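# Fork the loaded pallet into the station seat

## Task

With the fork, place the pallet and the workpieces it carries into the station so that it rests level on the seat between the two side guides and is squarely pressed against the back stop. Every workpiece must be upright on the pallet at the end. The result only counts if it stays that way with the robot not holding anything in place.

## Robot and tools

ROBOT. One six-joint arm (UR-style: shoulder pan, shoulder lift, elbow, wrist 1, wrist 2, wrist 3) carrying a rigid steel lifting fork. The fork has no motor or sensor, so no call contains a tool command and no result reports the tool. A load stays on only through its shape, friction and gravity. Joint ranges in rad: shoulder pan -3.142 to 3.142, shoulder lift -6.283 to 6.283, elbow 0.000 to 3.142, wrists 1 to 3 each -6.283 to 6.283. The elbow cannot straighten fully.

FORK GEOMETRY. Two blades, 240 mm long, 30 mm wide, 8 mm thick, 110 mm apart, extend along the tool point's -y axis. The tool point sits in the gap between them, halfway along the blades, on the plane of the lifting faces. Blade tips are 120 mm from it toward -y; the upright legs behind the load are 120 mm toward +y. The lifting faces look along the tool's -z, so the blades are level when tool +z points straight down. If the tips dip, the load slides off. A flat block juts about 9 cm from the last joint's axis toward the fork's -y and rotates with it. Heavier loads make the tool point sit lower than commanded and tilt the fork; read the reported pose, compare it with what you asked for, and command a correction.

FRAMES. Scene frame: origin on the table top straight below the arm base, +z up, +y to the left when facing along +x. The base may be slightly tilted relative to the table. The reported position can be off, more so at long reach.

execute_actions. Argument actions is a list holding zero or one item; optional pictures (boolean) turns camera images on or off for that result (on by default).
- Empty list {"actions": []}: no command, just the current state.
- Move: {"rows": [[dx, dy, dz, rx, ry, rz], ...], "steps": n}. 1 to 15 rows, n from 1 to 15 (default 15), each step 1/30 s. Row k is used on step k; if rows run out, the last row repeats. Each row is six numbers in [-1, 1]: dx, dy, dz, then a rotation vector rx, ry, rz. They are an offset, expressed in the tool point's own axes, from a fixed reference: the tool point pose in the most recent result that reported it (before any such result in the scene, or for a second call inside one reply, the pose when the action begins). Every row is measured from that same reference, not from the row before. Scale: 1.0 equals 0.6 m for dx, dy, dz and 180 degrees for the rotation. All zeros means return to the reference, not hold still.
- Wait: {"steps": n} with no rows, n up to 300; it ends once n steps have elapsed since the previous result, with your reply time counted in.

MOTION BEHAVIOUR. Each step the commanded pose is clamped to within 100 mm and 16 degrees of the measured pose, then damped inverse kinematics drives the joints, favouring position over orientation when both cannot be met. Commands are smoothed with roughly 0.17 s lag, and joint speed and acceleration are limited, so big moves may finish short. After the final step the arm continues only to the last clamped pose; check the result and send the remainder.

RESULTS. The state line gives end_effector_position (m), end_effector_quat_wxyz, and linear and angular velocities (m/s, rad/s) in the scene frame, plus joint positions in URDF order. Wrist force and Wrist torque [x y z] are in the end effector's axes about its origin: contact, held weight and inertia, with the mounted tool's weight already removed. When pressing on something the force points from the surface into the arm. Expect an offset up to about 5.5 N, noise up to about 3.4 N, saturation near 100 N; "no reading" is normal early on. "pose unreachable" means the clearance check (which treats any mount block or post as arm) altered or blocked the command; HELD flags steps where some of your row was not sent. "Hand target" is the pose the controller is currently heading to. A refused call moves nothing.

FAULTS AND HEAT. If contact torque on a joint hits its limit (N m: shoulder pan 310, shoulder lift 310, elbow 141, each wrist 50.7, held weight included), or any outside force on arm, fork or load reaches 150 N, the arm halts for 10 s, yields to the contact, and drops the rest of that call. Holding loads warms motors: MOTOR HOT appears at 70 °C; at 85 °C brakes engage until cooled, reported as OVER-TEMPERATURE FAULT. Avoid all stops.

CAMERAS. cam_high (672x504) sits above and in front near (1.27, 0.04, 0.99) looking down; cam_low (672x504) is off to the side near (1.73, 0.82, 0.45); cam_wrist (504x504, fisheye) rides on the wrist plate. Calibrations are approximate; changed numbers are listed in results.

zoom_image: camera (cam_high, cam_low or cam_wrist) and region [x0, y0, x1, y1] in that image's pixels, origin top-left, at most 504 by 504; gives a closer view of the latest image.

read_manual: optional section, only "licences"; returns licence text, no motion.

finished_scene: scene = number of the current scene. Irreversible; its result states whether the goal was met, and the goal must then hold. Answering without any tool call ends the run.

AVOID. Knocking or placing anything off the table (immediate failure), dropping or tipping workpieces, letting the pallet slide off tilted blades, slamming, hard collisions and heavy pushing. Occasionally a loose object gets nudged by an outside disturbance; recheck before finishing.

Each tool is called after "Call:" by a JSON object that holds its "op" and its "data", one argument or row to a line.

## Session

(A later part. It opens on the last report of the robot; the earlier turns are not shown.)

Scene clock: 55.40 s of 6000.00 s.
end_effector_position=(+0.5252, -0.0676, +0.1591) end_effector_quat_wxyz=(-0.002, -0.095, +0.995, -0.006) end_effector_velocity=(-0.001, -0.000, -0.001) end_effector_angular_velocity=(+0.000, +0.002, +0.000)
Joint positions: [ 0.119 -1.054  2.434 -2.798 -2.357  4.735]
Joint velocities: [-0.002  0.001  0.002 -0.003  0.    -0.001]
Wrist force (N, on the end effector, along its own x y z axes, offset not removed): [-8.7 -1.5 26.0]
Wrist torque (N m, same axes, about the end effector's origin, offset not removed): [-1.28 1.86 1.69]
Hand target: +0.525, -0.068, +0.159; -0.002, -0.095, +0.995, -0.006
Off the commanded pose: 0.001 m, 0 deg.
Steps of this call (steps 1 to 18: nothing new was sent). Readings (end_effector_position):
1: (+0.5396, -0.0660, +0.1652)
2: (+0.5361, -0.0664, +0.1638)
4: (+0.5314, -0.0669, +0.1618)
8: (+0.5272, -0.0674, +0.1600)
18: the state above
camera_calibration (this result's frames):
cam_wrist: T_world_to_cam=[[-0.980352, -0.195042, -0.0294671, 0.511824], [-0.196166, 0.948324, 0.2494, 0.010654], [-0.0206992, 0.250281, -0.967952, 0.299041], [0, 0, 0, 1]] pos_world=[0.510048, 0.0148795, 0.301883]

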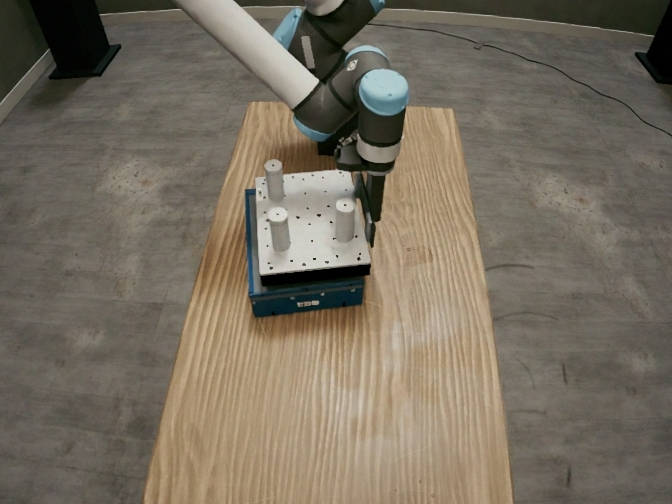

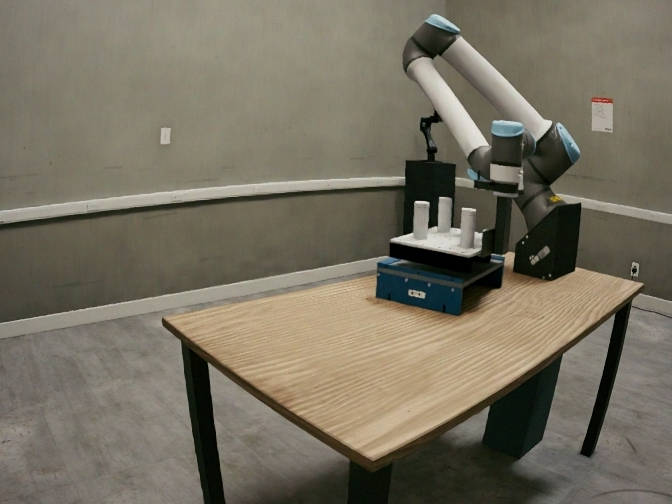

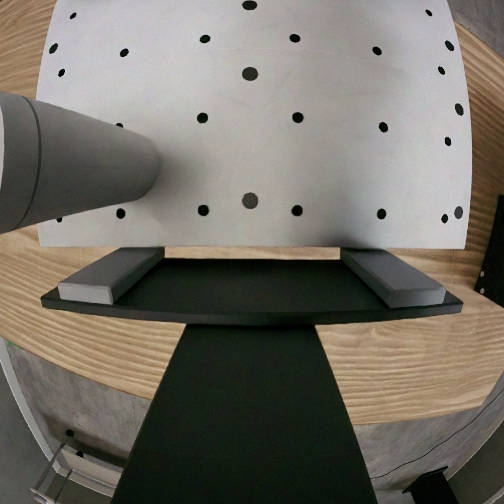

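Call:
{"op": "execute_actions", "data": {
  "actions": [
    {"rows":[[0,0,0.004,0,0,0],[0,0,0.008,0,0,0],[0,0,0.012,0,0,0],[0,0,0.016,0,0,0],[0,0,0.02,0,0,0],[0,0,0.023,0,0,0]]}
  ]
}}

Call:
{"op": "zoom_image", "data": {
  "camera": "cam_high",
  "region": [220, 150, 410, 330]
}}

Scene clock: 57.97 s of 6000.00 s.
end_effector_position=(+0.5251, -0.0678, +0.1462) end_effector_quat_wxyz=(-0.002, -0.095, +0.995, -0.006) end_effector_velocity=(+0.000, -0.000, -0.007) end_effector_angular_velocity=(+0.000, -0.003, -0.000)
Joint positions: [ 0.101 -1.028  2.441 -2.846 -2.36   4.711]
Joint velocities: [-0.009  0.014  0.004 -0.031 -0.002 -0.016]
Wrist force (N, on the end effector, along its own x y z axes, offset not removed): [-8.6 0.0 37.2]
Wrist torque (N m, same axes, about the end effector's origin, offset not removed): [0.77 1.68 1.61]
Hand target: +0.525, -0.068, +0.145; -0.002, -0.095, +0.995, -0.006
Off the commanded pose: 0.001 m, 0 deg.
Steps of this call (steps 1 to 62: nothing new was sent; steps 63 to 77: all 15 steps of this action). Readings (end_effector_position):
63: (+0.5251, -0.0676, +0.1590)
64: (+0.5251, -0.0676, +0.1589)
66: (+0.5251, -0.0676, +0.1573)
70: (+0.5250, -0.0677, +0.1511)
77: the state above
camera_calibration (this result's frames):
cam_wrist: T_world_to_cam=[[-0.980371, -0.194995, -0.029157, 0.511304], [-0.196042, 0.948338, 0.249445, 0.0139667], [-0.0209897, 0.250264, -0.96795, 0.286729], [0, 0, 0, 1]] pos_world=[0.510024, 0.0146985, 0.288964]

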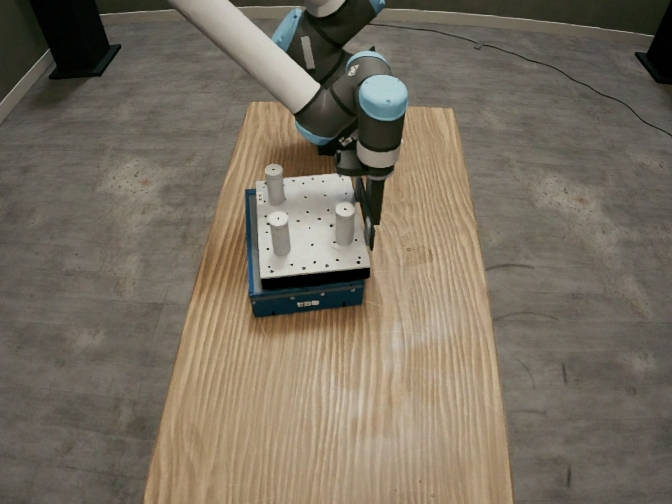

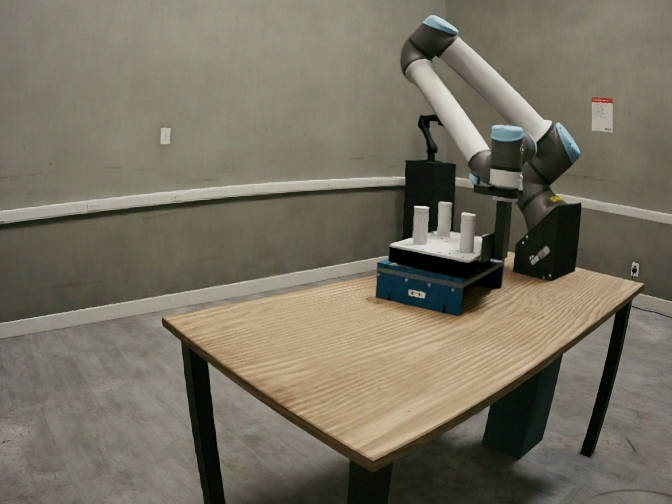

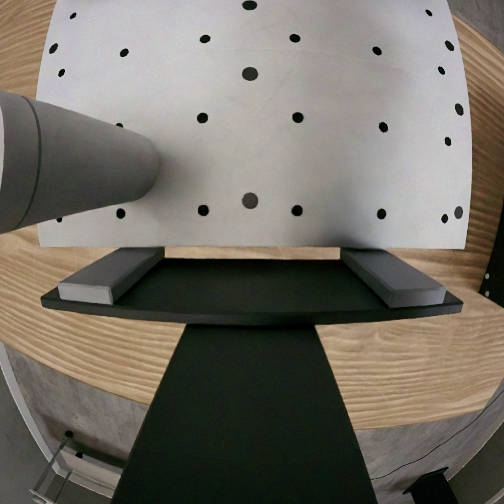

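Region (220, 150, 410, 330) of cam_high's 672x504 image, scaled by 2.653, with more detail than that image has; it fills the top 477 rows of this view, and the rest is white.

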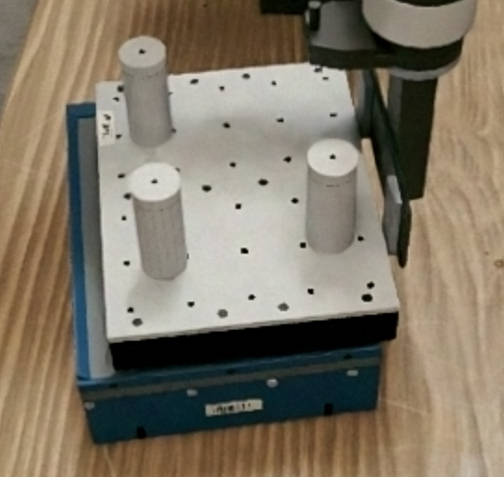

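Call:
{"op": "execute_actions", "data": {
  "actions": [
    {"rows":[[0.002,0,0.003,0,0,0],[0.003,0,0.005,-0.001,0,0],[0.003,0,0.007,-0.002,0,0],[0.003,0,0.009,-0.003,0,0],[0.003,0,0.011,-0.003,0,0],[0.003,0,0.013,-0.003,0,0],[0.003,0,0.015,-0.003,0,0],[0.003,0,0.017,-0.003,0,0],[0.003,0,0.02,-0.003,0,0],[0.003,0,0.023,-0.003,0,0],[0.003,0,0.026,-0.003,0,0],[0.003,0,0.029,-0.003,0,0],[0.003,0,0.031,-0.003,0,0]]}
  ],
  "pictures": false
}}

Call:
{"op": "execute_actions", "data": {
  "actions": [
    {"rows":[[0,-0.002,0.007,0,0,0],[0,-0.004,0.007,0,0,0],[0,-0.006,0.007,0,0,0],[0,-0.008,0.007,0,0,0],[0,-0.01,0.007,0,0,0],[0,-0.012,0.007,0,0,0],[0,-0.014,0.007,0,0,0],[0,-0.016,0.007,0,0,0],[0,-0.018,0.007,0,0,0],[0,-0.02,0.007,0,0,0],[0,-0.022,0.007,0,0,0],[0,-0.024,0.007,0,0,0],[0,-0.026,0.007,0,0,0]]}
  ],
  "pictures": false
}}

Call:
{"op": "execute_actions", "data": {
  "actions": [
    {"steps":12}
  ]
}}

Call:
{"op": "zoom_image", "data": {
  "camera": "cam_high",
  "region": [220, 150, 410, 330]
}}

Scene clock: 63.70 s of 6000.00 s.
end_effector_position=(+0.5233, -0.0683, +0.1324) end_effector_quat_wxyz=(-0.003, -0.095, +0.995, -0.002) end_effector_velocity=(-0.002, -0.001, -0.039) end_effector_angular_velocity=(+0.005, +0.007, +0.000)
Joint positions: [ 0.08  -1.008  2.451 -2.896 -2.353  4.683]
Joint velocities: [-0.054  0.073  0.018 -0.135  0.    -0.07 ]
Wrist force (N, on the end effector, along its own x y z axes, offset not removed): [2.4 -6.8 19.4]
Wrist torque (N m, same axes, about the end effector's origin, offset not removed): [-1.62 -0.13 0.98]
Hand target: +0.523, -0.068, +0.128; -0.003, -0.095, +0.995, -0.002
Off the commanded pose: 0.005 m, 0 deg.
Steps of this call (steps 1 to 90: nothing new was sent; then 2.23 s passed at rest; steps 91 to 105: all 15 steps of this action). Readings (end_effector_position):
91: (+0.5252, -0.0678, +0.1453)
92: (+0.5251, -0.0678, +0.1453)
94: (+0.5245, -0.0680, +0.1446)
98: (+0.5237, -0.0682, +0.1414)
105: the state above

Scene clock: 64.20 s of 6000.00 s.
end_effector_position=(+0.5255, -0.0800, +0.1283) end_effector_quat_wxyz=(-0.003, -0.095, +0.995, -0.002) end_effector_velocity=(+0.006, -0.029, -0.000) end_effector_angular_velocity=(-0.002, -0.000, -0.000)
Joint positions: [ 0.059 -1.016  2.457 -2.915 -2.356  4.652]
Joint velocities: [-0.04  -0.039  0.009 -0.011 -0.006 -0.057]
Wrist force (N, on the end effector, along its own x y z axes, offset not removed): [-3.9 -4.4 19.7]
Wrist torque (N m, same axes, about the end effector's origin, offset not removed): [-3.27 -0.40 0.80]
Hand target: +0.526, -0.084, +0.128; -0.003, -0.095, +0.995, -0.002
Off the commanded pose: 0.004 m, 0 deg.
Steps of this call (steps 1 to 15: all 15 steps of this action). Readings (end_effector_position):
1: (+0.5232, -0.0683, +0.1312)
2: (+0.5233, -0.0684, +0.1304)
4: (+0.5234, -0.0691, +0.1294)
8: (+0.5240, -0.0724, +0.1286)
15: the state above

Scene clock: 64.60 s of 6000.00 s.
end_effector_position=(+0.5262, -0.0835, +0.1282) end_effector_quat_wxyz=(-0.003, -0.095, +0.995, -0.002) end_effector_velocity=(+0.000, -0.002, +0.000) end_effector_angular_velocity=(+0.000, -0.000, -0.002)
Joint positions: [ 0.054 -1.021  2.458 -2.916 -2.356  4.645]
Joint velocities: [-0.002 -0.003  0.     0.     0.    -0.001]
Wrist force (N, on the end effector, along its own x y z axes, offset not removed): [-6.7 5.5 15.3]
Wrist torque (N m, same axes, about the end effector's origin, offset not removed): [-1.91 -0.41 0.83]
Hand target: +0.526, -0.084, +0.128; -0.003, -0.095, +0.995, -0.002
Off the commanded pose: 0.000 m, 0 deg.
Steps of this call (steps 1 to 12: nothing new was sent). Readings (end_effector_position):
1: (+0.5257, -0.0809, +0.1283)
2: (+0.5258, -0.0815, +0.1283)
4: (+0.5260, -0.0824, +0.1283)
8: (+0.5261, -0.0832, +0.1283)
12: the state above
camera_calibration (this result's frames):
cam_wrist: T_world_to_cam=[[-0.980498, -0.194436, -0.0286182, 0.508795], [-0.195166, 0.94618, 0.258174, 0.0317685], [-0.0231204, 0.258725, -0.965674, 0.27485], [0, 0, 0, 1]] pos_world=[0.511427, -0.00224085, 0.271774]

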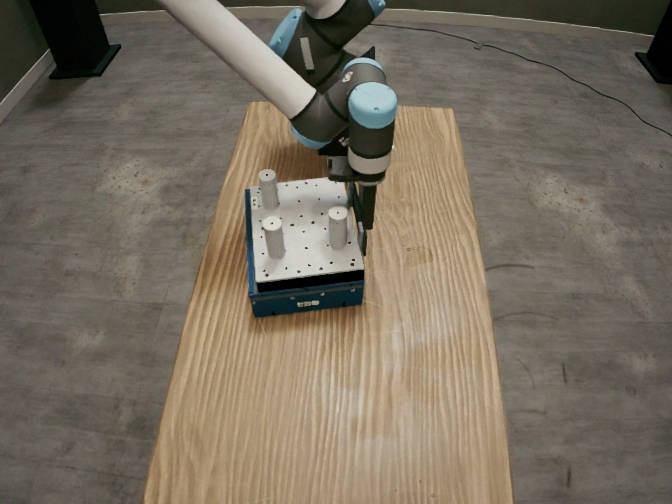

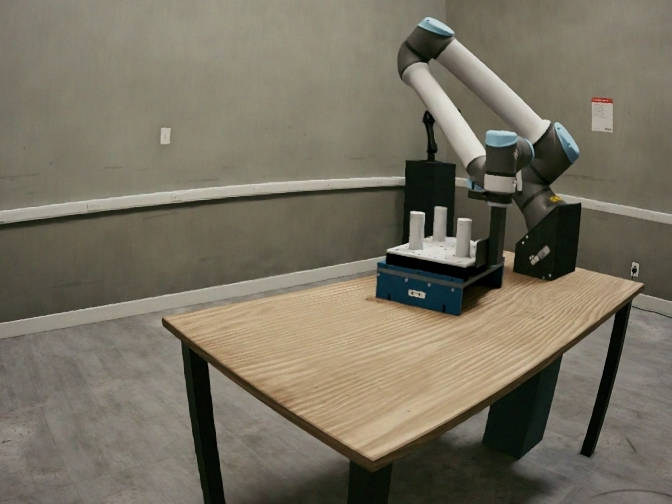

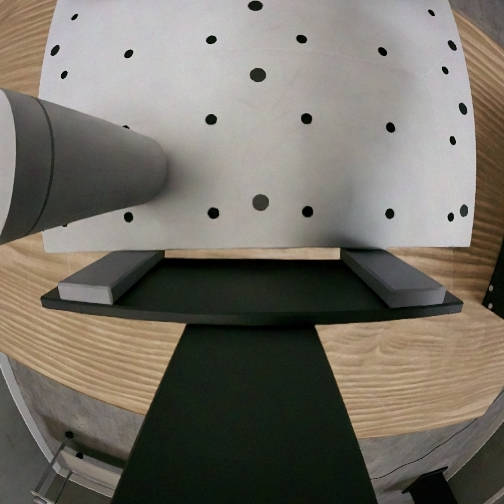

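Region (220, 150, 410, 330) of cam_high's 672x504 image, scaled by 2.653, with more detail than that image has; it fills the top 477 rows of this view, and the rest is white.

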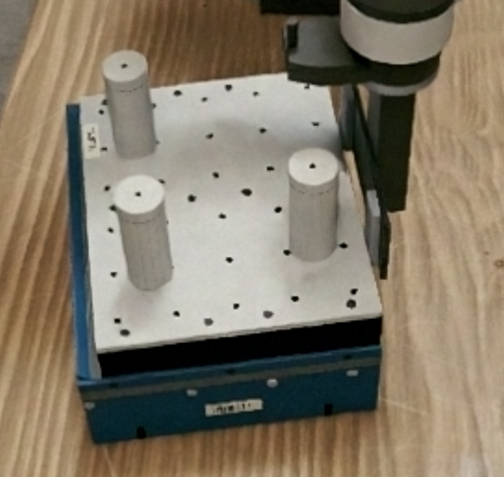

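Call:
{"op": "zoom_image", "data": {
  "camera": "cam_low",
  "region": [370, 200, 530, 320]
}}

Call:
{"op": "zoom_image", "data": {
  "camera": "cam_high",
  "region": [240, 250, 380, 320]
}}

Region (370, 200, 530, 320) of cam_low's 672x504 image, scaled by 3.150, with more detail than that image has; it fills the top 378 rows of this view, and the rest is white.

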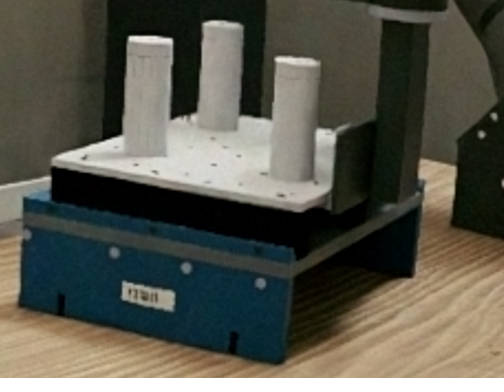

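Region (240, 250, 380, 320) of cam_high's 672x504 image, scaled by 3.600, with more detail than that image has.

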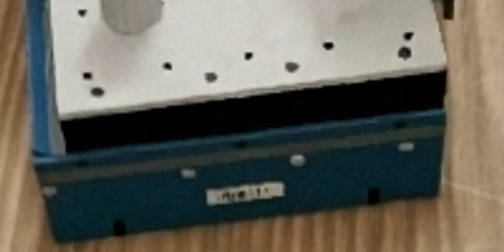

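Call:
{"op": "execute_actions", "data": {
  "actions": [
    {"rows":[[0,0,-0.002,0,0,0],[0,0,-0.004,0,0,0],[0,0,-0.006,0,0,0],[0,0,-0.008,0,0,0],[0,0,-0.01,0,0,0],[0,0,-0.012,0,0,0],[0,0,-0.014,0,0,0],[0,0,-0.016,0,0,0],[0,0,-0.018,0,0,0],[0,0,-0.02,0,0,0],[0,0,-0.022,0,0,0]]}
  ],
  "pictures": false
}}

Call:
{"op": "execute_actions", "data": {
  "actions": [
    {"rows":[[0.002,0.002,-0.002,0,0,0],[0.004,0.004,-0.002,0,0,0],[0.006,0.006,-0.002,0,0,0],[0.008,0.008,-0.002,0,0,0],[0.01,0.008,-0.002,0,0,0]]}
  ]
}}

Call:
{"op": "zoom_image", "data": {
  "camera": "cam_high",
  "region": [220, 150, 410, 330]
}}

Scene clock: 72.90 s of 6000.00 s.
end_effector_position=(+0.5262, -0.0835, +0.1393) end_effector_quat_wxyz=(-0.003, -0.095, +0.995, -0.002) end_effector_velocity=(+0.001, -0.001, +0.018) end_effector_angular_velocity=(+0.000, -0.002, -0.002)
Joint positions: [ 0.069 -1.044  2.453 -2.875 -2.355  4.666]
Joint velocities: [ 0.024 -0.038 -0.009  0.069  0.003  0.034]
Wrist force (N, on the end effector, along its own x y z axes, offset not removed): [-2.2 -3.0 32.6]
Wrist torque (N m, same axes, about the end effector's origin, offset not removed): [-0.56 0.41 0.57]
Hand target: +0.526, -0.083, +0.141; -0.003, -0.095, +0.995, -0.002
Off the commanded pose: 0.002 m, 0 deg.
Steps of this call (steps 1 to 90: nothing new was sent; then 4.80 s passed at rest; steps 91 to 105: all 15 steps of this action). Readings (end_effector_position):
91: (+0.5262, -0.0836, +0.1282)
92: (+0.5262, -0.0836, +0.1283)
94: (+0.5261, -0.0836, +0.1291)
98: (+0.5261, -0.0836, +0.1324)
105: the state above

Scene clock: 73.40 s of 6000.00 s.
end_effector_position=(+0.5198, -0.0801, +0.1405) end_effector_quat_wxyz=(-0.003, -0.095, +0.995, -0.002) end_effector_velocity=(-0.003, +0.001, +0.000) end_effector_angular_velocity=(-0.001, +0.000, +0.000)
Joint positions: [ 0.076 -1.044  2.462 -2.875 -2.354  4.677]
Joint velocities: [ 0.003  0.001  0.004 -0.002 -0.     0.003]
Wrist force (N, on the end effector, along its own x y z axes, offset not removed): [-7.0 -3.8 29.1]
Wrist torque (N m, same axes, about the end effector's origin, offset not removed): [-1.25 1.56 1.19]
Hand target: +0.519, -0.080, +0.141; -0.003, -0.095, +0.995, -0.002
Off the commanded pose: 0.000 m, 0 deg.
Steps of this call (steps 1 to 15: all 15 steps of this action). Readings (end_effector_position):
1: (+0.5262, -0.0835, +0.1398)
2: (+0.5261, -0.0834, +0.1401)
4: (+0.5254, -0.0828, +0.1404)
8: (+0.5219, -0.0810, +0.1405)
15: the state above
camera_calibration (this result's frames):
cam_wrist: T_world_to_cam=[[-0.980479, -0.194476, -0.0289714, 0.503558], [-0.1953, 0.946195, 0.258018, 0.0242035], [-0.0227658, 0.25864, -0.965706, 0.285487], [0, 0, 0, 1]] pos_world=[0.504955, 0.00119067, 0.28404]

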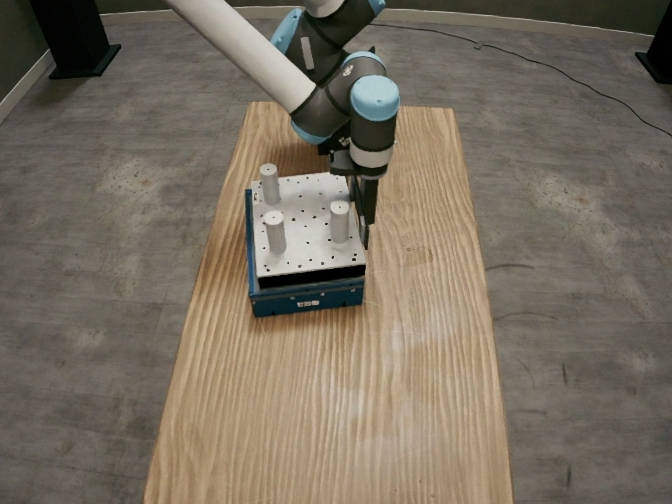

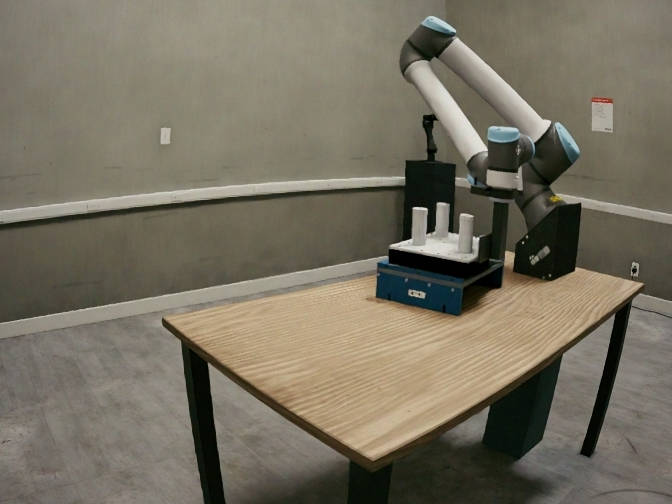

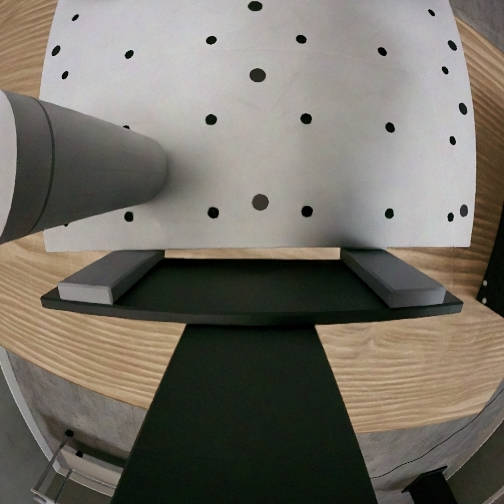

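Region (220, 150, 410, 330) of cam_high's 672x504 image, scaled by 2.653, with more detail than that image has; it fills the top 477 rows of this view, and the rest is white.

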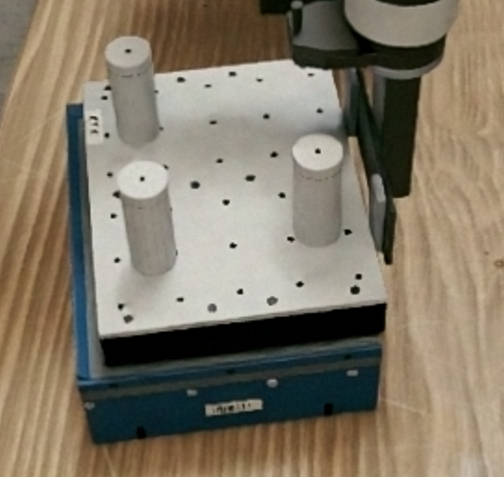

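Call:
{"op": "execute_actions", "data": {
  "actions": [
    {"rows":[[-0.002,0,0.002,0,0,0],[-0.003,0,0.004,0,0,0],[-0.003,0,0.006,0,0,0],[-0.003,0,0.008,0,0,0],[-0.003,0,0.01,0,0,0],[-0.003,0,0.012,0,0,0],[-0.003,0,0.014,0,0,0],[-0.003,0,0.016,0,0,0],[-0.003,0,0.018,0,0,0],[-0.003,0,0.02,0,0,0],[-0.003,0,0.022,0,0,0],[-0.003,0,0.024,0,0,0],[-0.003,0,0.026,0,0,0]]}
  ],
  "pictures": false
}}

Call:
{"op": "execute_actions", "data": {
  "actions": [
    {"rows":[[0,0,0.006,0,0,0],[0,0,0.008,0,0,0],[0,0,0.01,0,0,0],[0,0,0.012,0,0,0],[0,0,0.014,0,0,0]]}
  ]
}}

Call:
{"op": "zoom_image", "data": {
  "camera": "cam_high",
  "region": [220, 150, 410, 330]
}}

Scene clock: 79.07 s of 6000.00 s.
end_effector_position=(+0.5214, -0.0798, +0.1287) end_effector_quat_wxyz=(-0.003, -0.095, +0.995, -0.002) end_effector_velocity=(+0.001, -0.001, -0.028) end_effector_angular_velocity=(-0.003, -0.003, -0.004)
Joint positions: [ 0.06  -1.018  2.463 -2.918 -2.355  4.654]
Joint velocities: [-0.04   0.061  0.011 -0.114 -0.007 -0.054]
Wrist force (N, on the end effector, along its own x y z axes, offset not removed): [-0.6 -8.0 18.5]
Wrist torque (N m, same axes, about the end effector's origin, offset not removed): [-2.92 -0.85 0.76]
Hand target: +0.521, -0.080, +0.125; -0.003, -0.095, +0.995, -0.002
Off the commanded pose: 0.004 m, 0 deg.
Steps of this call (steps 1 to 90: nothing new was sent; then 2.17 s passed at rest; steps 91 to 105: all 15 steps of this action). Readings (end_effector_position):
91: (+0.5194, -0.0799, +0.1405)
92: (+0.5194, -0.0798, +0.1404)
94: (+0.5199, -0.0797, +0.1396)
98: (+0.5210, -0.0797, +0.1363)
105: the state above

Scene clock: 79.57 s of 6000.00 s.
end_effector_position=(+0.5214, -0.0799, +0.1207) end_effector_quat_wxyz=(-0.003, -0.095, +0.995, -0.002) end_effector_velocity=(-0.000, +0.000, -0.003) end_effector_angular_velocity=(-0.000, -0.001, -0.001)
Joint positions: [ 0.049 -1.001  2.466 -2.95  -2.356  4.639]
Joint velocities: [-0.003  0.006  0.001 -0.012 -0.001 -0.004]
Wrist force (N, on the end effector, along its own x y z axes, offset not removed): [-5.7 1.5 0.5]
Wrist torque (N m, same axes, about the end effector's origin, offset not removed): [-0.38 0.94 0.79]
Hand target: +0.521, -0.080, +0.120; -0.003, -0.095, +0.995, -0.002
Off the commanded pose: 0.000 m, 0 deg.
Steps of this call (steps 1 to 15: all 15 steps of this action). Readings (end_effector_position):
1: (+0.5214, -0.0798, +0.1279)
2: (+0.5214, -0.0798, +0.1272)
4: (+0.5215, -0.0799, +0.1260)
8: (+0.5214, -0.0799, +0.1227)
15: the state above
camera_calibration (this result's frames):
cam_wrist: T_world_to_cam=[[-0.980543, -0.194209, -0.0286219, 0.504639], [-0.19495, 0.946251, 0.258076, 0.0292639], [-0.0230372, 0.258635, -0.9657, 0.26647], [0, 0, 0, 1]] pos_world=[0.506664, 0.00139608, 0.264222]

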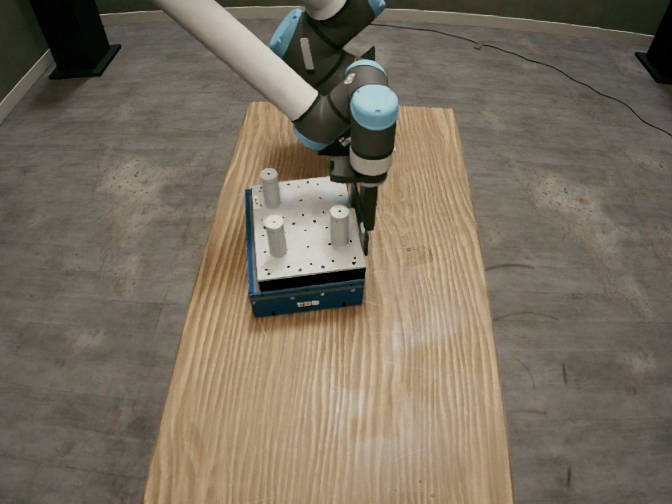

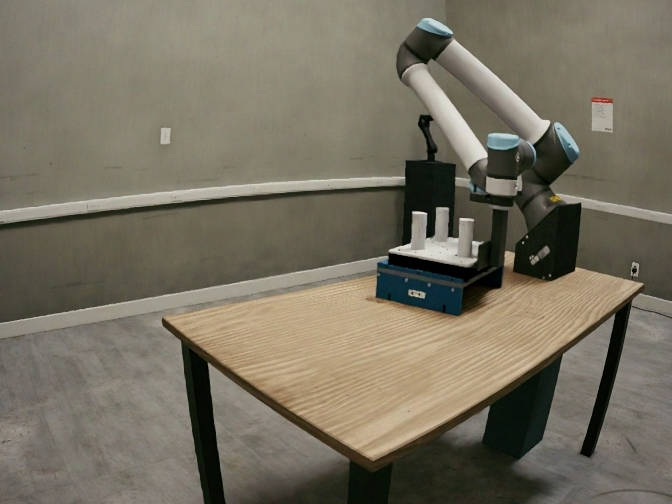

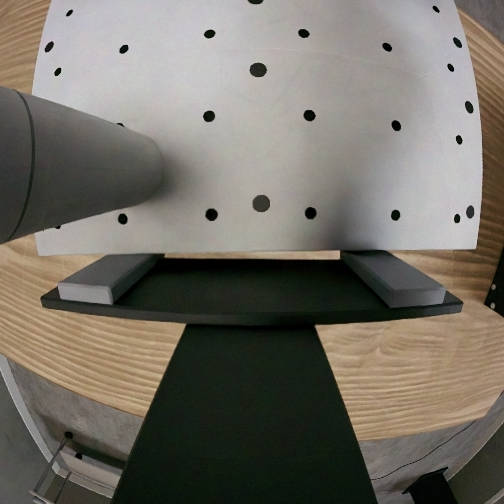

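Region (220, 150, 410, 330) of cam_high's 672x504 image, scaled by 2.653, with more detail than that image has; it fills the top 477 rows of this view, and the rest is white.

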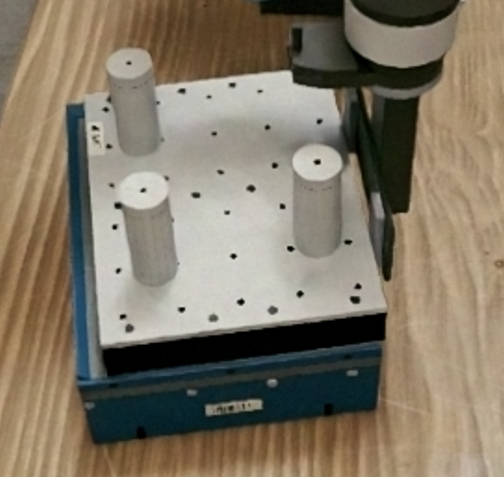

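Call:
{"op": "execute_actions", "data": {
  "actions": [
    {"rows":[[0.002,-0.002,0.004,0,0,0],[0.004,-0.004,0.006,0,0,0],[0.006,-0.006,0.006,0,0,0],[0.008,-0.008,0.006,0,0,0],[0.008,-0.01,0.006,0,0,0],[0.008,-0.012,0.006,0,0,0],[0.008,-0.014,0.006,0,0,0],[0.008,-0.016,0.006,0,0,0],[0.008,-0.018,0.006,0,0,0]]}
  ],
  "pictures": false
}}

Call:
{"op": "execute_actions", "data": {
  "actions": [
    {"rows":[[0,-0.002,0,0,0,0],[0,-0.003,0,0,0,0],[0,-0.004,0,0,0,0]],"steps":15}
  ]
}}

Call:
{"op": "zoom_image", "data": {
  "camera": "cam_high",
  "region": [235, 170, 335, 310]
}}

Scene clock: 83.23 s of 6000.00 s.
end_effector_position=(+0.5187, -0.0902, +0.1173) end_effector_quat_wxyz=(-0.003, -0.095, +0.995, -0.002) end_effector_velocity=(+0.000, -0.010, -0.001) end_effector_angular_velocity=(+0.000, +0.000, +0.001)
Joint positions: [ 0.03  -1.01   2.479 -2.972 -2.358  4.613]
Joint velocities: [-0.015 -0.012  0.007 -0.01  -0.001 -0.023]
Wrist force (N, on the end effector, along its own x y z axes, offset not removed): [-6.9 5.9 0.8]
Wrist torque (N m, same axes, about the end effector's origin, offset not removed): [-0.38 0.64 0.57]
Hand target: +0.519, -0.091, +0.117; -0.003, -0.095, +0.995, -0.002
Off the commanded pose: 0.001 m, 0 deg.
Steps of this call (steps 1 to 90: nothing new was sent; then 0.17 s passed at rest; steps 91 to 105: all 15 steps of this action). Readings (end_effector_position):
91: (+0.5214, -0.0799, +0.1204)
92: (+0.5213, -0.0800, +0.1202)
94: (+0.5207, -0.0809, +0.1192)
98: (+0.5189, -0.0845, +0.1178)
105: the state above

Scene clock: 83.73 s of 6000.00 s.
end_effector_position=(+0.5191, -0.0925, +0.1173) end_effector_quat_wxyz=(-0.003, -0.095, +0.995, -0.002) end_effector_velocity=(+0.000, -0.001, +0.001) end_effector_angular_velocity=(+0.000, -0.001, +0.001)
Joint positions: [ 0.027 -1.013  2.48  -2.973 -2.358  4.608]
Joint velocities: [-0.    -0.002 -0.     0.    -0.    -0.002]
Wrist force (N, on the end effector, along its own x y z axes, offset not removed): [-6.7 7.5 4.8]
Wrist torque (N m, same axes, about the end effector's origin, offset not removed): [0.39 1.23 1.32]
Hand target: +0.519, -0.093, +0.117; -0.003, -0.095, +0.995, -0.002
Off the commanded pose: 0.000 m, 0 deg.
Steps of this call (steps 1 to 15: all 15 steps of this action). Readings (end_effector_position):
1: (+0.5187, -0.0905, +0.1172)
2: (+0.5187, -0.0907, +0.1172)
4: (+0.5188, -0.0912, +0.1172)
8: (+0.5190, -0.0921, +0.1173)
15: the state above
camera_calibration (this result's frames):
cam_wrist: T_world_to_cam=[[-0.980557, -0.194165, -0.0284384, 0.499836], [-0.194861, 0.946283, 0.258026, 0.0416059], [-0.0231887, 0.25855, -0.965719, 0.266441], [0, 0, 0, 1]] pos_world=[0.504403, -0.0112088, 0.260786]

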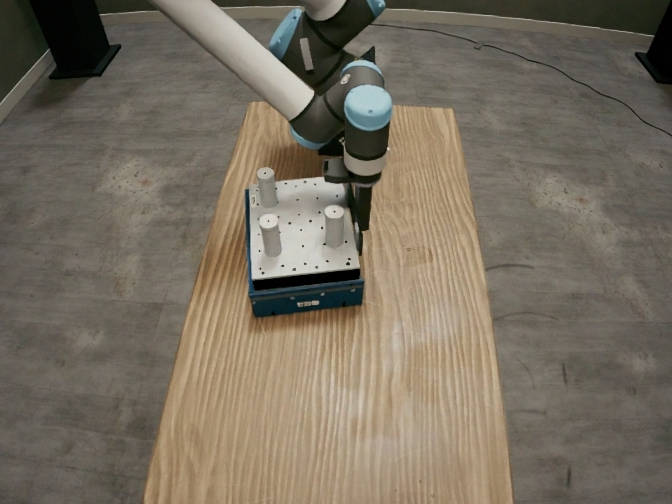

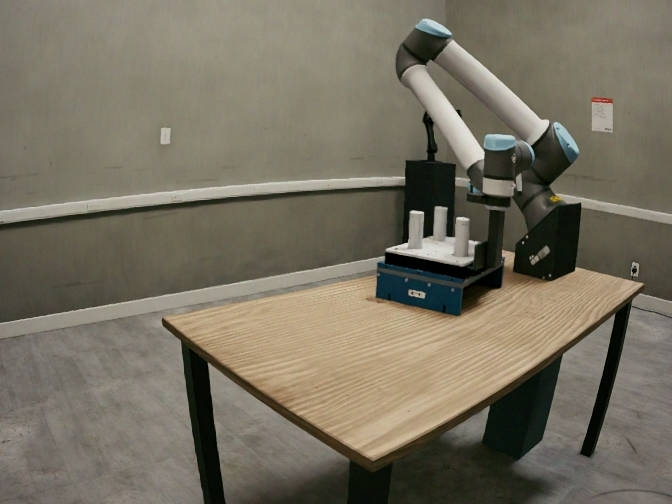

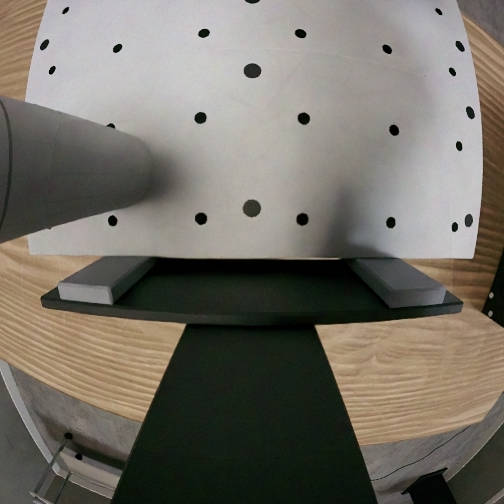

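Region (235, 170, 335, 310) of cam_high's 672x504 image, scaled by 3.600, with more detail than that image has; it fills the left 360 columns of this view, and the rest is white.

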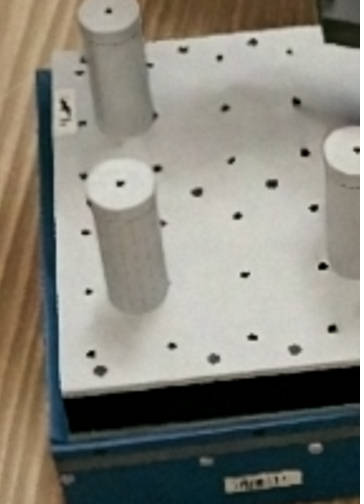

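Call:
{"op": "execute_actions", "data": {
  "actions": [
    {"rows":[[0,-0.001,0,0,0,0],[0,-0.002,0,0,0,0]],"steps":12}
  ],
  "pictures": false
}}

Call:
{"op": "execute_actions", "data": {
  "actions": [
    {"rows":[[0,-0.001,0,0,0,0]],"steps":10}
  ],
  "pictures": false
}}

Call:
{"op": "execute_actions", "data": {
  "actions": [
    {"rows":[[0,-0.001,0,0,0,0]],"steps":10}
  ],
  "pictures": false
}}

Scene clock: 89.43 s of 6000.00 s.
end_effector_position=(+0.5193, -0.0936, +0.1173) end_effector_quat_wxyz=(-0.003, -0.095, +0.995, -0.002) end_effector_velocity=(+0.000, -0.001, +0.000) end_effector_angular_velocity=(+0.000, -0.000, +0.000)
Joint positions: [ 0.025 -1.015  2.48  -2.973 -2.358  4.606]
Joint velocities: [-0.001 -0.002  0.001 -0.     0.    -0.002]
Wrist force (N, on the end effector, along its own x y z axes, offset not removed): [-6.6 1.5 8.0]
Wrist torque (N m, same axes, about the end effector's origin, offset not removed): [-0.45 1.04 1.26]
Hand target: +0.519, -0.094, +0.117; -0.003, -0.095, +0.995, -0.002
Off the commanded pose: 0.000 m, 0 deg.
Steps of this call (steps 1 to 90: nothing new was sent; then 2.30 s passed at rest; steps 91 to 102: all 12 steps of this action). Readings (end_effector_position):
91: (+0.5191, -0.0925, +0.1173)
92: (+0.5191, -0.0926, +0.1173)
94: (+0.5192, -0.0929, +0.1173)
98: (+0.5193, -0.0934, +0.1173)
102: the state above

Scene clock: 89.77 s of 6000.00 s.
end_effector_position=(+0.5194, -0.0941, +0.1173) end_effector_quat_wxyz=(-0.003, -0.095, +0.995, -0.002) end_effector_velocity=(+0.001, -0.002, +0.000) end_effector_angular_velocity=(-0.001, -0.001, -0.001)
Joint positions: [ 0.025 -1.015  2.48  -2.973 -2.358  4.605]
Joint velocities: [-0.002 -0.002 -0.    -0.    -0.001 -0.003]
Wrist force (N, on the end effector, along its own x y z axes, offset not removed): [-3.6 6.4 4.2]
Wrist torque (N m, same axes, about the end effector's origin, offset not removed): [0.12 0.61 0.94]
Hand target: +0.519, -0.094, +0.117; -0.003, -0.095, +0.995, -0.002
Off the commanded pose: 0.000 m, 0 deg.
Steps of this call (steps 1 to 10: all 10 steps of this action). Readings (end_effector_position):
1: (+0.5193, -0.0936, +0.1173)
2: (+0.5193, -0.0936, +0.1173)
4: (+0.5194, -0.0938, +0.1173)
8: (+0.5194, -0.0941, +0.1173)
10: the state above

Scene clock: 90.10 s of 6000.00 s.
end_effector_position=(+0.5195, -0.0946, +0.1173) end_effector_quat_wxyz=(-0.003, -0.095, +0.995, -0.002) end_effector_velocity=(-0.001, +0.000, -0.001) end_effector_angular_velocity=(+0.000, +0.003, +0.000)
Joint positions: [ 0.024 -1.016  2.48  -2.973 -2.358  4.604]
Joint velocities: [-0.002  0.001  0.001  0.     0.001 -0.   ]
Wrist force (N, on the end effector, along its own x y z axes, offset not removed): [-5.5 5.1 -1.4]
Wrist torque (N m, same axes, about the end effector's origin, offset not removed): [-0.91 0.98 0.84]
Hand target: +0.520, -0.095, +0.117; -0.003, -0.095, +0.995, -0.002
Off the commanded pose: 0.000 m, 0 deg.
Steps of this call (steps 1 to 10: all 10 steps of this action). Readings (end_effector_position):
1: (+0.5194, -0.0941, +0.1173)
2: (+0.5194, -0.0942, +0.1173)
4: (+0.5195, -0.0944, +0.1173)
8: (+0.5195, -0.0946, +0.1173)
10: the state above

Call:
{"op": "execute_actions", "data": {
  "actions": [
    {"rows":[[0,-0.0012,0,0,0,0]],"steps":10}
  ],
  "pictures": false
}}

Call:
{"op": "execute_actions", "data": {
  "actions": [
    {"rows":[[0,-0.0012,0,0,0,0]],"steps":10}
  ],
  "pictures": false
}}

Call:
{"op": "execute_actions", "data": {
  "actions": [
    {"rows":[[0,-0.0012,0,0,0,0]],"steps":10}
  ],
  "pictures": false
}}

Scene clock: 92.17 s of 6000.00 s.
end_effector_position=(+0.5196, -0.0952, +0.1173) end_effector_quat_wxyz=(-0.003, -0.095, +0.995, -0.002) end_effector_velocity=(-0.000, -0.000, -0.001) end_effector_angular_velocity=(+0.000, +0.002, +0.001)
Joint positions: [ 0.023 -1.017  2.481 -2.973 -2.358  4.602]
Joint velocities: [-0.001  0.    -0.     0.001  0.    -0.001]
Wrist force (N, on the end effector, along its own x y z axes, offset not removed): [-1.3 32.0 -12.0]
Wrist torque (N m, same axes, about the end effector's origin, offset not removed): [-1.90 0.27 -1.19]
Hand target: +0.520, -0.095, +0.117; -0.003, -0.095, +0.995, -0.002
Off the commanded pose: 0.000 m, 0 deg.
Steps of this call (steps 1 to 52: nothing new was sent; steps 53 to 62: all 10 steps of this action). Readings (end_effector_position):
53: (+0.5195, -0.0947, +0.1173)
54: (+0.5196, -0.0947, +0.1173)
56: (+0.5196, -0.0949, +0.1173)
60: (+0.5196, -0.0951, +0.1173)
62: the state above

Scene clock: 92.50 s of 6000.00 s.
end_effector_position=(+0.5197, -0.0957, +0.1172) end_effector_quat_wxyz=(-0.003, -0.095, +0.995, -0.002) end_effector_velocity=(+0.000, -0.000, -0.000) end_effector_angular_velocity=(+0.000, +0.000, +0.000)
Joint positions: [ 0.022 -1.018  2.481 -2.974 -2.358  4.601]
Joint velocities: [-0.001 -0.     0.     0.     0.    -0.001]
Wrist force (N, on the end effector, along its own x y z axes, offset not removed): [0.3 57.1 -16.2]
Wrist torque (N m, same axes, about the end effector's origin, offset not removed): [-1.81 -0.04 -3.47]
Hand target: +0.520, -0.096, +0.117; -0.003, -0.095, +0.995, -0.002
Off the commanded pose: 0.000 m, 0 deg.
Steps of this call (steps 1 to 10: all 10 steps of this action). Readings (end_effector_position):
1: (+0.5196, -0.0952, +0.1173)
2: (+0.5196, -0.0952, +0.1173)
4: (+0.5196, -0.0954, +0.1172)
8: (+0.5197, -0.0956, +0.1172)
10: the state above

Scene clock: 92.83 s of 6000.00 s.
end_effector_position=(+0.5198, -0.0962, +0.1172) end_effector_quat_wxyz=(-0.003, -0.095, +0.995, -0.002) end_effector_velocity=(+0.000, -0.000, +0.000) end_effector_angular_velocity=(+0.000, -0.000, +0.000)
Joint positions: [ 0.022 -1.019  2.481 -2.974 -2.358  4.6  ]
Joint velocities: [-0.    -0.    -0.     0.    -0.    -0.001]
Wrist force (N, on the end effector, along its own x y z axes, offset not removed): [11.8 81.5 -34.1]
Wrist torque (N m, same axes, about the end effector's origin, offset not removed): [0.05 -1.93 -7.55]
Hand target: +0.520, -0.096, +0.117; -0.003, -0.095, +0.995, -0.002
Off the commanded pose: 0.000 m, 0 deg.
Steps of this call (steps 1 to 10: all 10 steps of this action). Readings (end_effector_position):
1: (+0.5197, -0.0957, +0.1172)
2: (+0.5197, -0.0957, +0.1172)
4: (+0.5197, -0.0959, +0.1172)
8: (+0.5197, -0.0961, +0.1172)
10: the state above

Call:
{"op": "execute_actions", "data": {
  "actions": [
    {"rows":[[0,0.0025,0,0,0,0],[0,0.0025,0,0,0,0],[0,0.0025,0,0,0,0],[0,0.0025,0,0,0,-0.001],[0,0.0025,0,0,0,-0.002]],"steps":15}
  ],
  "pictures": false
}}

Call:
{"op": "execute_actions", "data": {
  "actions": [
    {"rows":[[0,-0.001,0,0,0,0]],"steps":12}
  ],
  "pictures": false
}}

Scene clock: 95.23 s of 6000.00 s.
end_effector_position=(+0.5197, -0.0952, +0.1174) end_effector_quat_wxyz=(-0.003, -0.098, +0.995, -0.002) end_effector_velocity=(-0.001, +0.001, -0.000) end_effector_angular_velocity=(+0.001, +0.001, +0.006)
Joint positions: [ 0.023 -1.018  2.482 -2.975 -2.359  4.597]
Joint velocities: [ 0.    -0.001  0.003 -0.001  0.001 -0.005]
Wrist force (N, on the end effector, along its own x y z axes, offset not removed): [-6.1 -6.9 4.8]
Wrist torque (N m, same axes, about the end effector's origin, offset not removed): [-1.09 1.07 1.46]
Hand target: +0.519, -0.095, +0.117; -0.003, -0.098, +0.995, -0.002
Off the commanded pose: 0.001 m, 0 deg.
Steps of this call (steps 1 to 57: nothing new was sent; steps 58 to 72: all 15 steps of this action). Readings (end_effector_position):
58: (+0.5198, -0.0964, +0.1172)
59: (+0.5198, -0.0963, +0.1172)
61: (+0.5197, -0.0959, +0.1173)
65: (+0.5198, -0.0955, +0.1173)
72: the state above

Scene clock: 95.63 s of 6000.00 s.
end_effector_position=(+0.5198, -0.0956, +0.1173) end_effector_quat_wxyz=(-0.003, -0.098, +0.995, -0.002) end_effector_velocity=(-0.000, -0.000, -0.001) end_effector_angular_velocity=(+0.001, +0.002, -0.001)
Joint positions: [ 0.023 -1.018  2.482 -2.975 -2.358  4.596]
Joint velocities: [-0.002  0.001 -0.    -0.001  0.001 -0.001]
Wrist force (N, on the end effector, along its own x y z axes, offset not removed): [-2.5 10.0 2.3]
Wrist torque (N m, same axes, about the end effector's origin, offset not removed): [0.00 1.04 1.65]
Hand target: +0.520, -0.096, +0.117; -0.003, -0.098, +0.995, -0.002
Off the commanded pose: 0.000 m, 0 deg.
Steps of this call (steps 1 to 12: all 12 steps of this action). Readings (end_effector_position):
1: (+0.5197, -0.0951, +0.1173)
2: (+0.5196, -0.0951, +0.1173)
4: (+0.5197, -0.0952, +0.1173)
8: (+0.5197, -0.0954, +0.1173)
12: the state above

Call:
{"op": "execute_actions", "data": {
  "actions": [
    {"rows":[[0,-0.001,0,0,0,0]],"steps":12}
  ],
  "pictures": false
}}

Call:
{"op": "execute_actions", "data": {
  "actions": [
    {"rows":[[0,-0.0008,0,0,0,0]],"steps":12}
  ],
  "pictures": false
}}

Scene clock: 97.40 s of 6000.00 s.
end_effector_position=(+0.5199, -0.0961, +0.1173) end_effector_quat_wxyz=(-0.003, -0.098, +0.995, -0.002) end_effector_velocity=(-0.000, -0.000, -0.000) end_effector_angular_velocity=(-0.000, +0.001, +0.001)
Joint positions: [ 0.022 -1.019  2.482 -2.975 -2.358  4.595]
Joint velocities: [-0.     0.     0.     0.    -0.    -0.001]
Wrist force (N, on the end effector, along its own x y z axes, offset not removed): [1.4 40.6 -6.4]
Wrist torque (N m, same axes, about the end effector's origin, offset not removed): [-0.63 1.42 -1.16]
Hand target: +0.520, -0.096, +0.117; -0.003, -0.098, +0.995, -0.002
Off the commanded pose: 0.000 m, 0 deg.
Steps of this call (steps 1 to 41: nothing new was sent; steps 42 to 53: all 12 steps of this action). Readings (end_effector_position):
42: (+0.5198, -0.0957, +0.1174)
43: (+0.5198, -0.0958, +0.1174)
45: (+0.5199, -0.0959, +0.1174)
49: (+0.5199, -0.0960, +0.1173)
53: the state above

Scene clock: 97.80 s of 6000.00 s.
end_effector_position=(+0.5200, -0.0964, +0.1173) end_effector_quat_wxyz=(-0.003, -0.098, +0.995, -0.002) end_effector_velocity=(+0.000, -0.001, +0.000) end_effector_angular_velocity=(+0.001, -0.001, -0.002)
Joint positions: [ 0.021 -1.02   2.483 -2.975 -2.358  4.594]
Joint velocities: [-0.001 -0.002 -0.     0.     0.     0.   ]
Wrist force (N, on the end effector, along its own x y z axes, offset not removed): [3.9 57.4 -15.8]
Wrist torque (N m, same axes, about the end effector's origin, offset not removed): [-1.71 0.25 -3.28]
Hand target: +0.520, -0.097, +0.117; -0.003, -0.098, +0.995, -0.002
Off the commanded pose: 0.000 m, 0 deg.
Steps of this call (steps 1 to 12: all 12 steps of this action). Readings (end_effector_position):
1: (+0.5199, -0.0961, +0.1173)
2: (+0.5199, -0.0961, +0.1173)
4: (+0.5199, -0.0962, +0.1173)
8: (+0.5200, -0.0964, +0.1173)
12: the state above

Still the near corner only; rotate further.

Call:
{"op": "execute_actions", "data": {
  "actions": [
    {"rows":[[0,0.001,0,0,0,0],[0,0.001,0,0,0,-0.001],[0,0.001,0,0,0,-0.002],[0,0.001,0,0,0,-0.003]],"steps":15}
  ],
  "pictures": false
}}

Call:
{"op": "execute_actions", "data": {
  "actions": [
    {"rows":[[0,-0.001,0,0,0,0]],"steps":12}
  ],
  "pictures": false
}}

Call:
{"op": "execute_actions", "data": {
  "actions": [
    {"rows":[[0,-0.001,0,0,0,0]],"steps":12}
  ],
  "pictures": false
}}

Scene clock: 101.13 s of 6000.00 s.
end_effector_position=(+0.5200, -0.0961, +0.1174) end_effector_quat_wxyz=(-0.003, -0.102, +0.995, -0.002) end_effector_velocity=(-0.001, +0.002, -0.001) end_effector_angular_velocity=(+0.002, +0.003, +0.008)
Joint positions: [ 0.022 -1.02   2.485 -2.977 -2.359  4.585]
Joint velocities: [ 0.     0.002  0.003  0.     0.002 -0.005]
Wrist force (N, on the end effector, along its own x y z axes, offset not removed): [-1.6 1.7 -2.4]
Wrist torque (N m, same axes, about the end effector's origin, offset not removed): [-0.11 0.33 0.50]
Hand target: +0.520, -0.096, +0.117; -0.003, -0.103, +0.995, -0.002
Off the commanded pose: 0.000 m, 0 deg.
Steps of this call (steps 1 to 85: nothing new was sent; steps 86 to 100: all 15 steps of this action). Readings (end_effector_position):
86: (+0.5200, -0.0966, +0.1173)
87: (+0.5200, -0.0966, +0.1173)
89: (+0.5201, -0.0965, +0.1174)
93: (+0.5201, -0.0964, +0.1174)
100: the state above

Scene clock: 101.53 s of 6000.00 s.
end_effector_position=(+0.5200, -0.0966, +0.1174) end_effector_quat_wxyz=(-0.003, -0.102, +0.995, -0.002) end_effector_velocity=(+0.000, -0.000, -0.001) end_effector_angular_velocity=(+0.000, +0.001, +0.001)
Joint positions: [ 0.021 -1.021  2.485 -2.977 -2.359  4.584]
Joint velocities: [-0.001  0.001  0.    -0.     0.    -0.002]
Wrist force (N, on the end effector, along its own x y z axes, offset not removed): [-0.9 1.4 -1.8]
Wrist torque (N m, same axes, about the end effector's origin, offset not removed): [-1.78 0.84 1.40]
Hand target: +0.520, -0.097, +0.117; -0.003, -0.102, +0.995, -0.002
Off the commanded pose: 0.000 m, 0 deg.
Steps of this call (steps 1 to 12: all 12 steps of this action). Readings (end_effector_position):
1: (+0.5199, -0.0961, +0.1174)
2: (+0.5199, -0.0961, +0.1174)
4: (+0.5200, -0.0962, +0.1174)
8: (+0.5200, -0.0965, +0.1174)
12: the state above

Scene clock: 101.93 s of 6000.00 s.
end_effector_position=(+0.5201, -0.0970, +0.1173) end_effector_quat_wxyz=(-0.003, -0.102, +0.995, -0.002) end_effector_velocity=(-0.000, -0.000, +0.000) end_effector_angular_velocity=(-0.000, -0.000, -0.001)
Joint positions: [ 0.02  -1.021  2.485 -2.977 -2.358  4.583]
Joint velocities: [-0.    -0.     0.    -0.    -0.     0.001]
Wrist force (N, on the end effector, along its own x y z axes, offset not removed): [-9.7 45.3 -7.5]
Wrist torque (N m, same axes, about the end effector's origin, offset not removed): [-0.98 2.20 5.84]
Hand target: +0.520, -0.097, +0.117; -0.003, -0.102, +0.995, -0.002
Off the commanded pose: 0.000 m, 0 deg.
Steps of this call (steps 1 to 12: all 12 steps of this action). Readings (end_effector_position):
1: (+0.5200, -0.0966, +0.1174)
2: (+0.5201, -0.0967, +0.1174)
4: (+0.5201, -0.0968, +0.1174)
8: (+0.5201, -0.0969, +0.1173)
12: the state above


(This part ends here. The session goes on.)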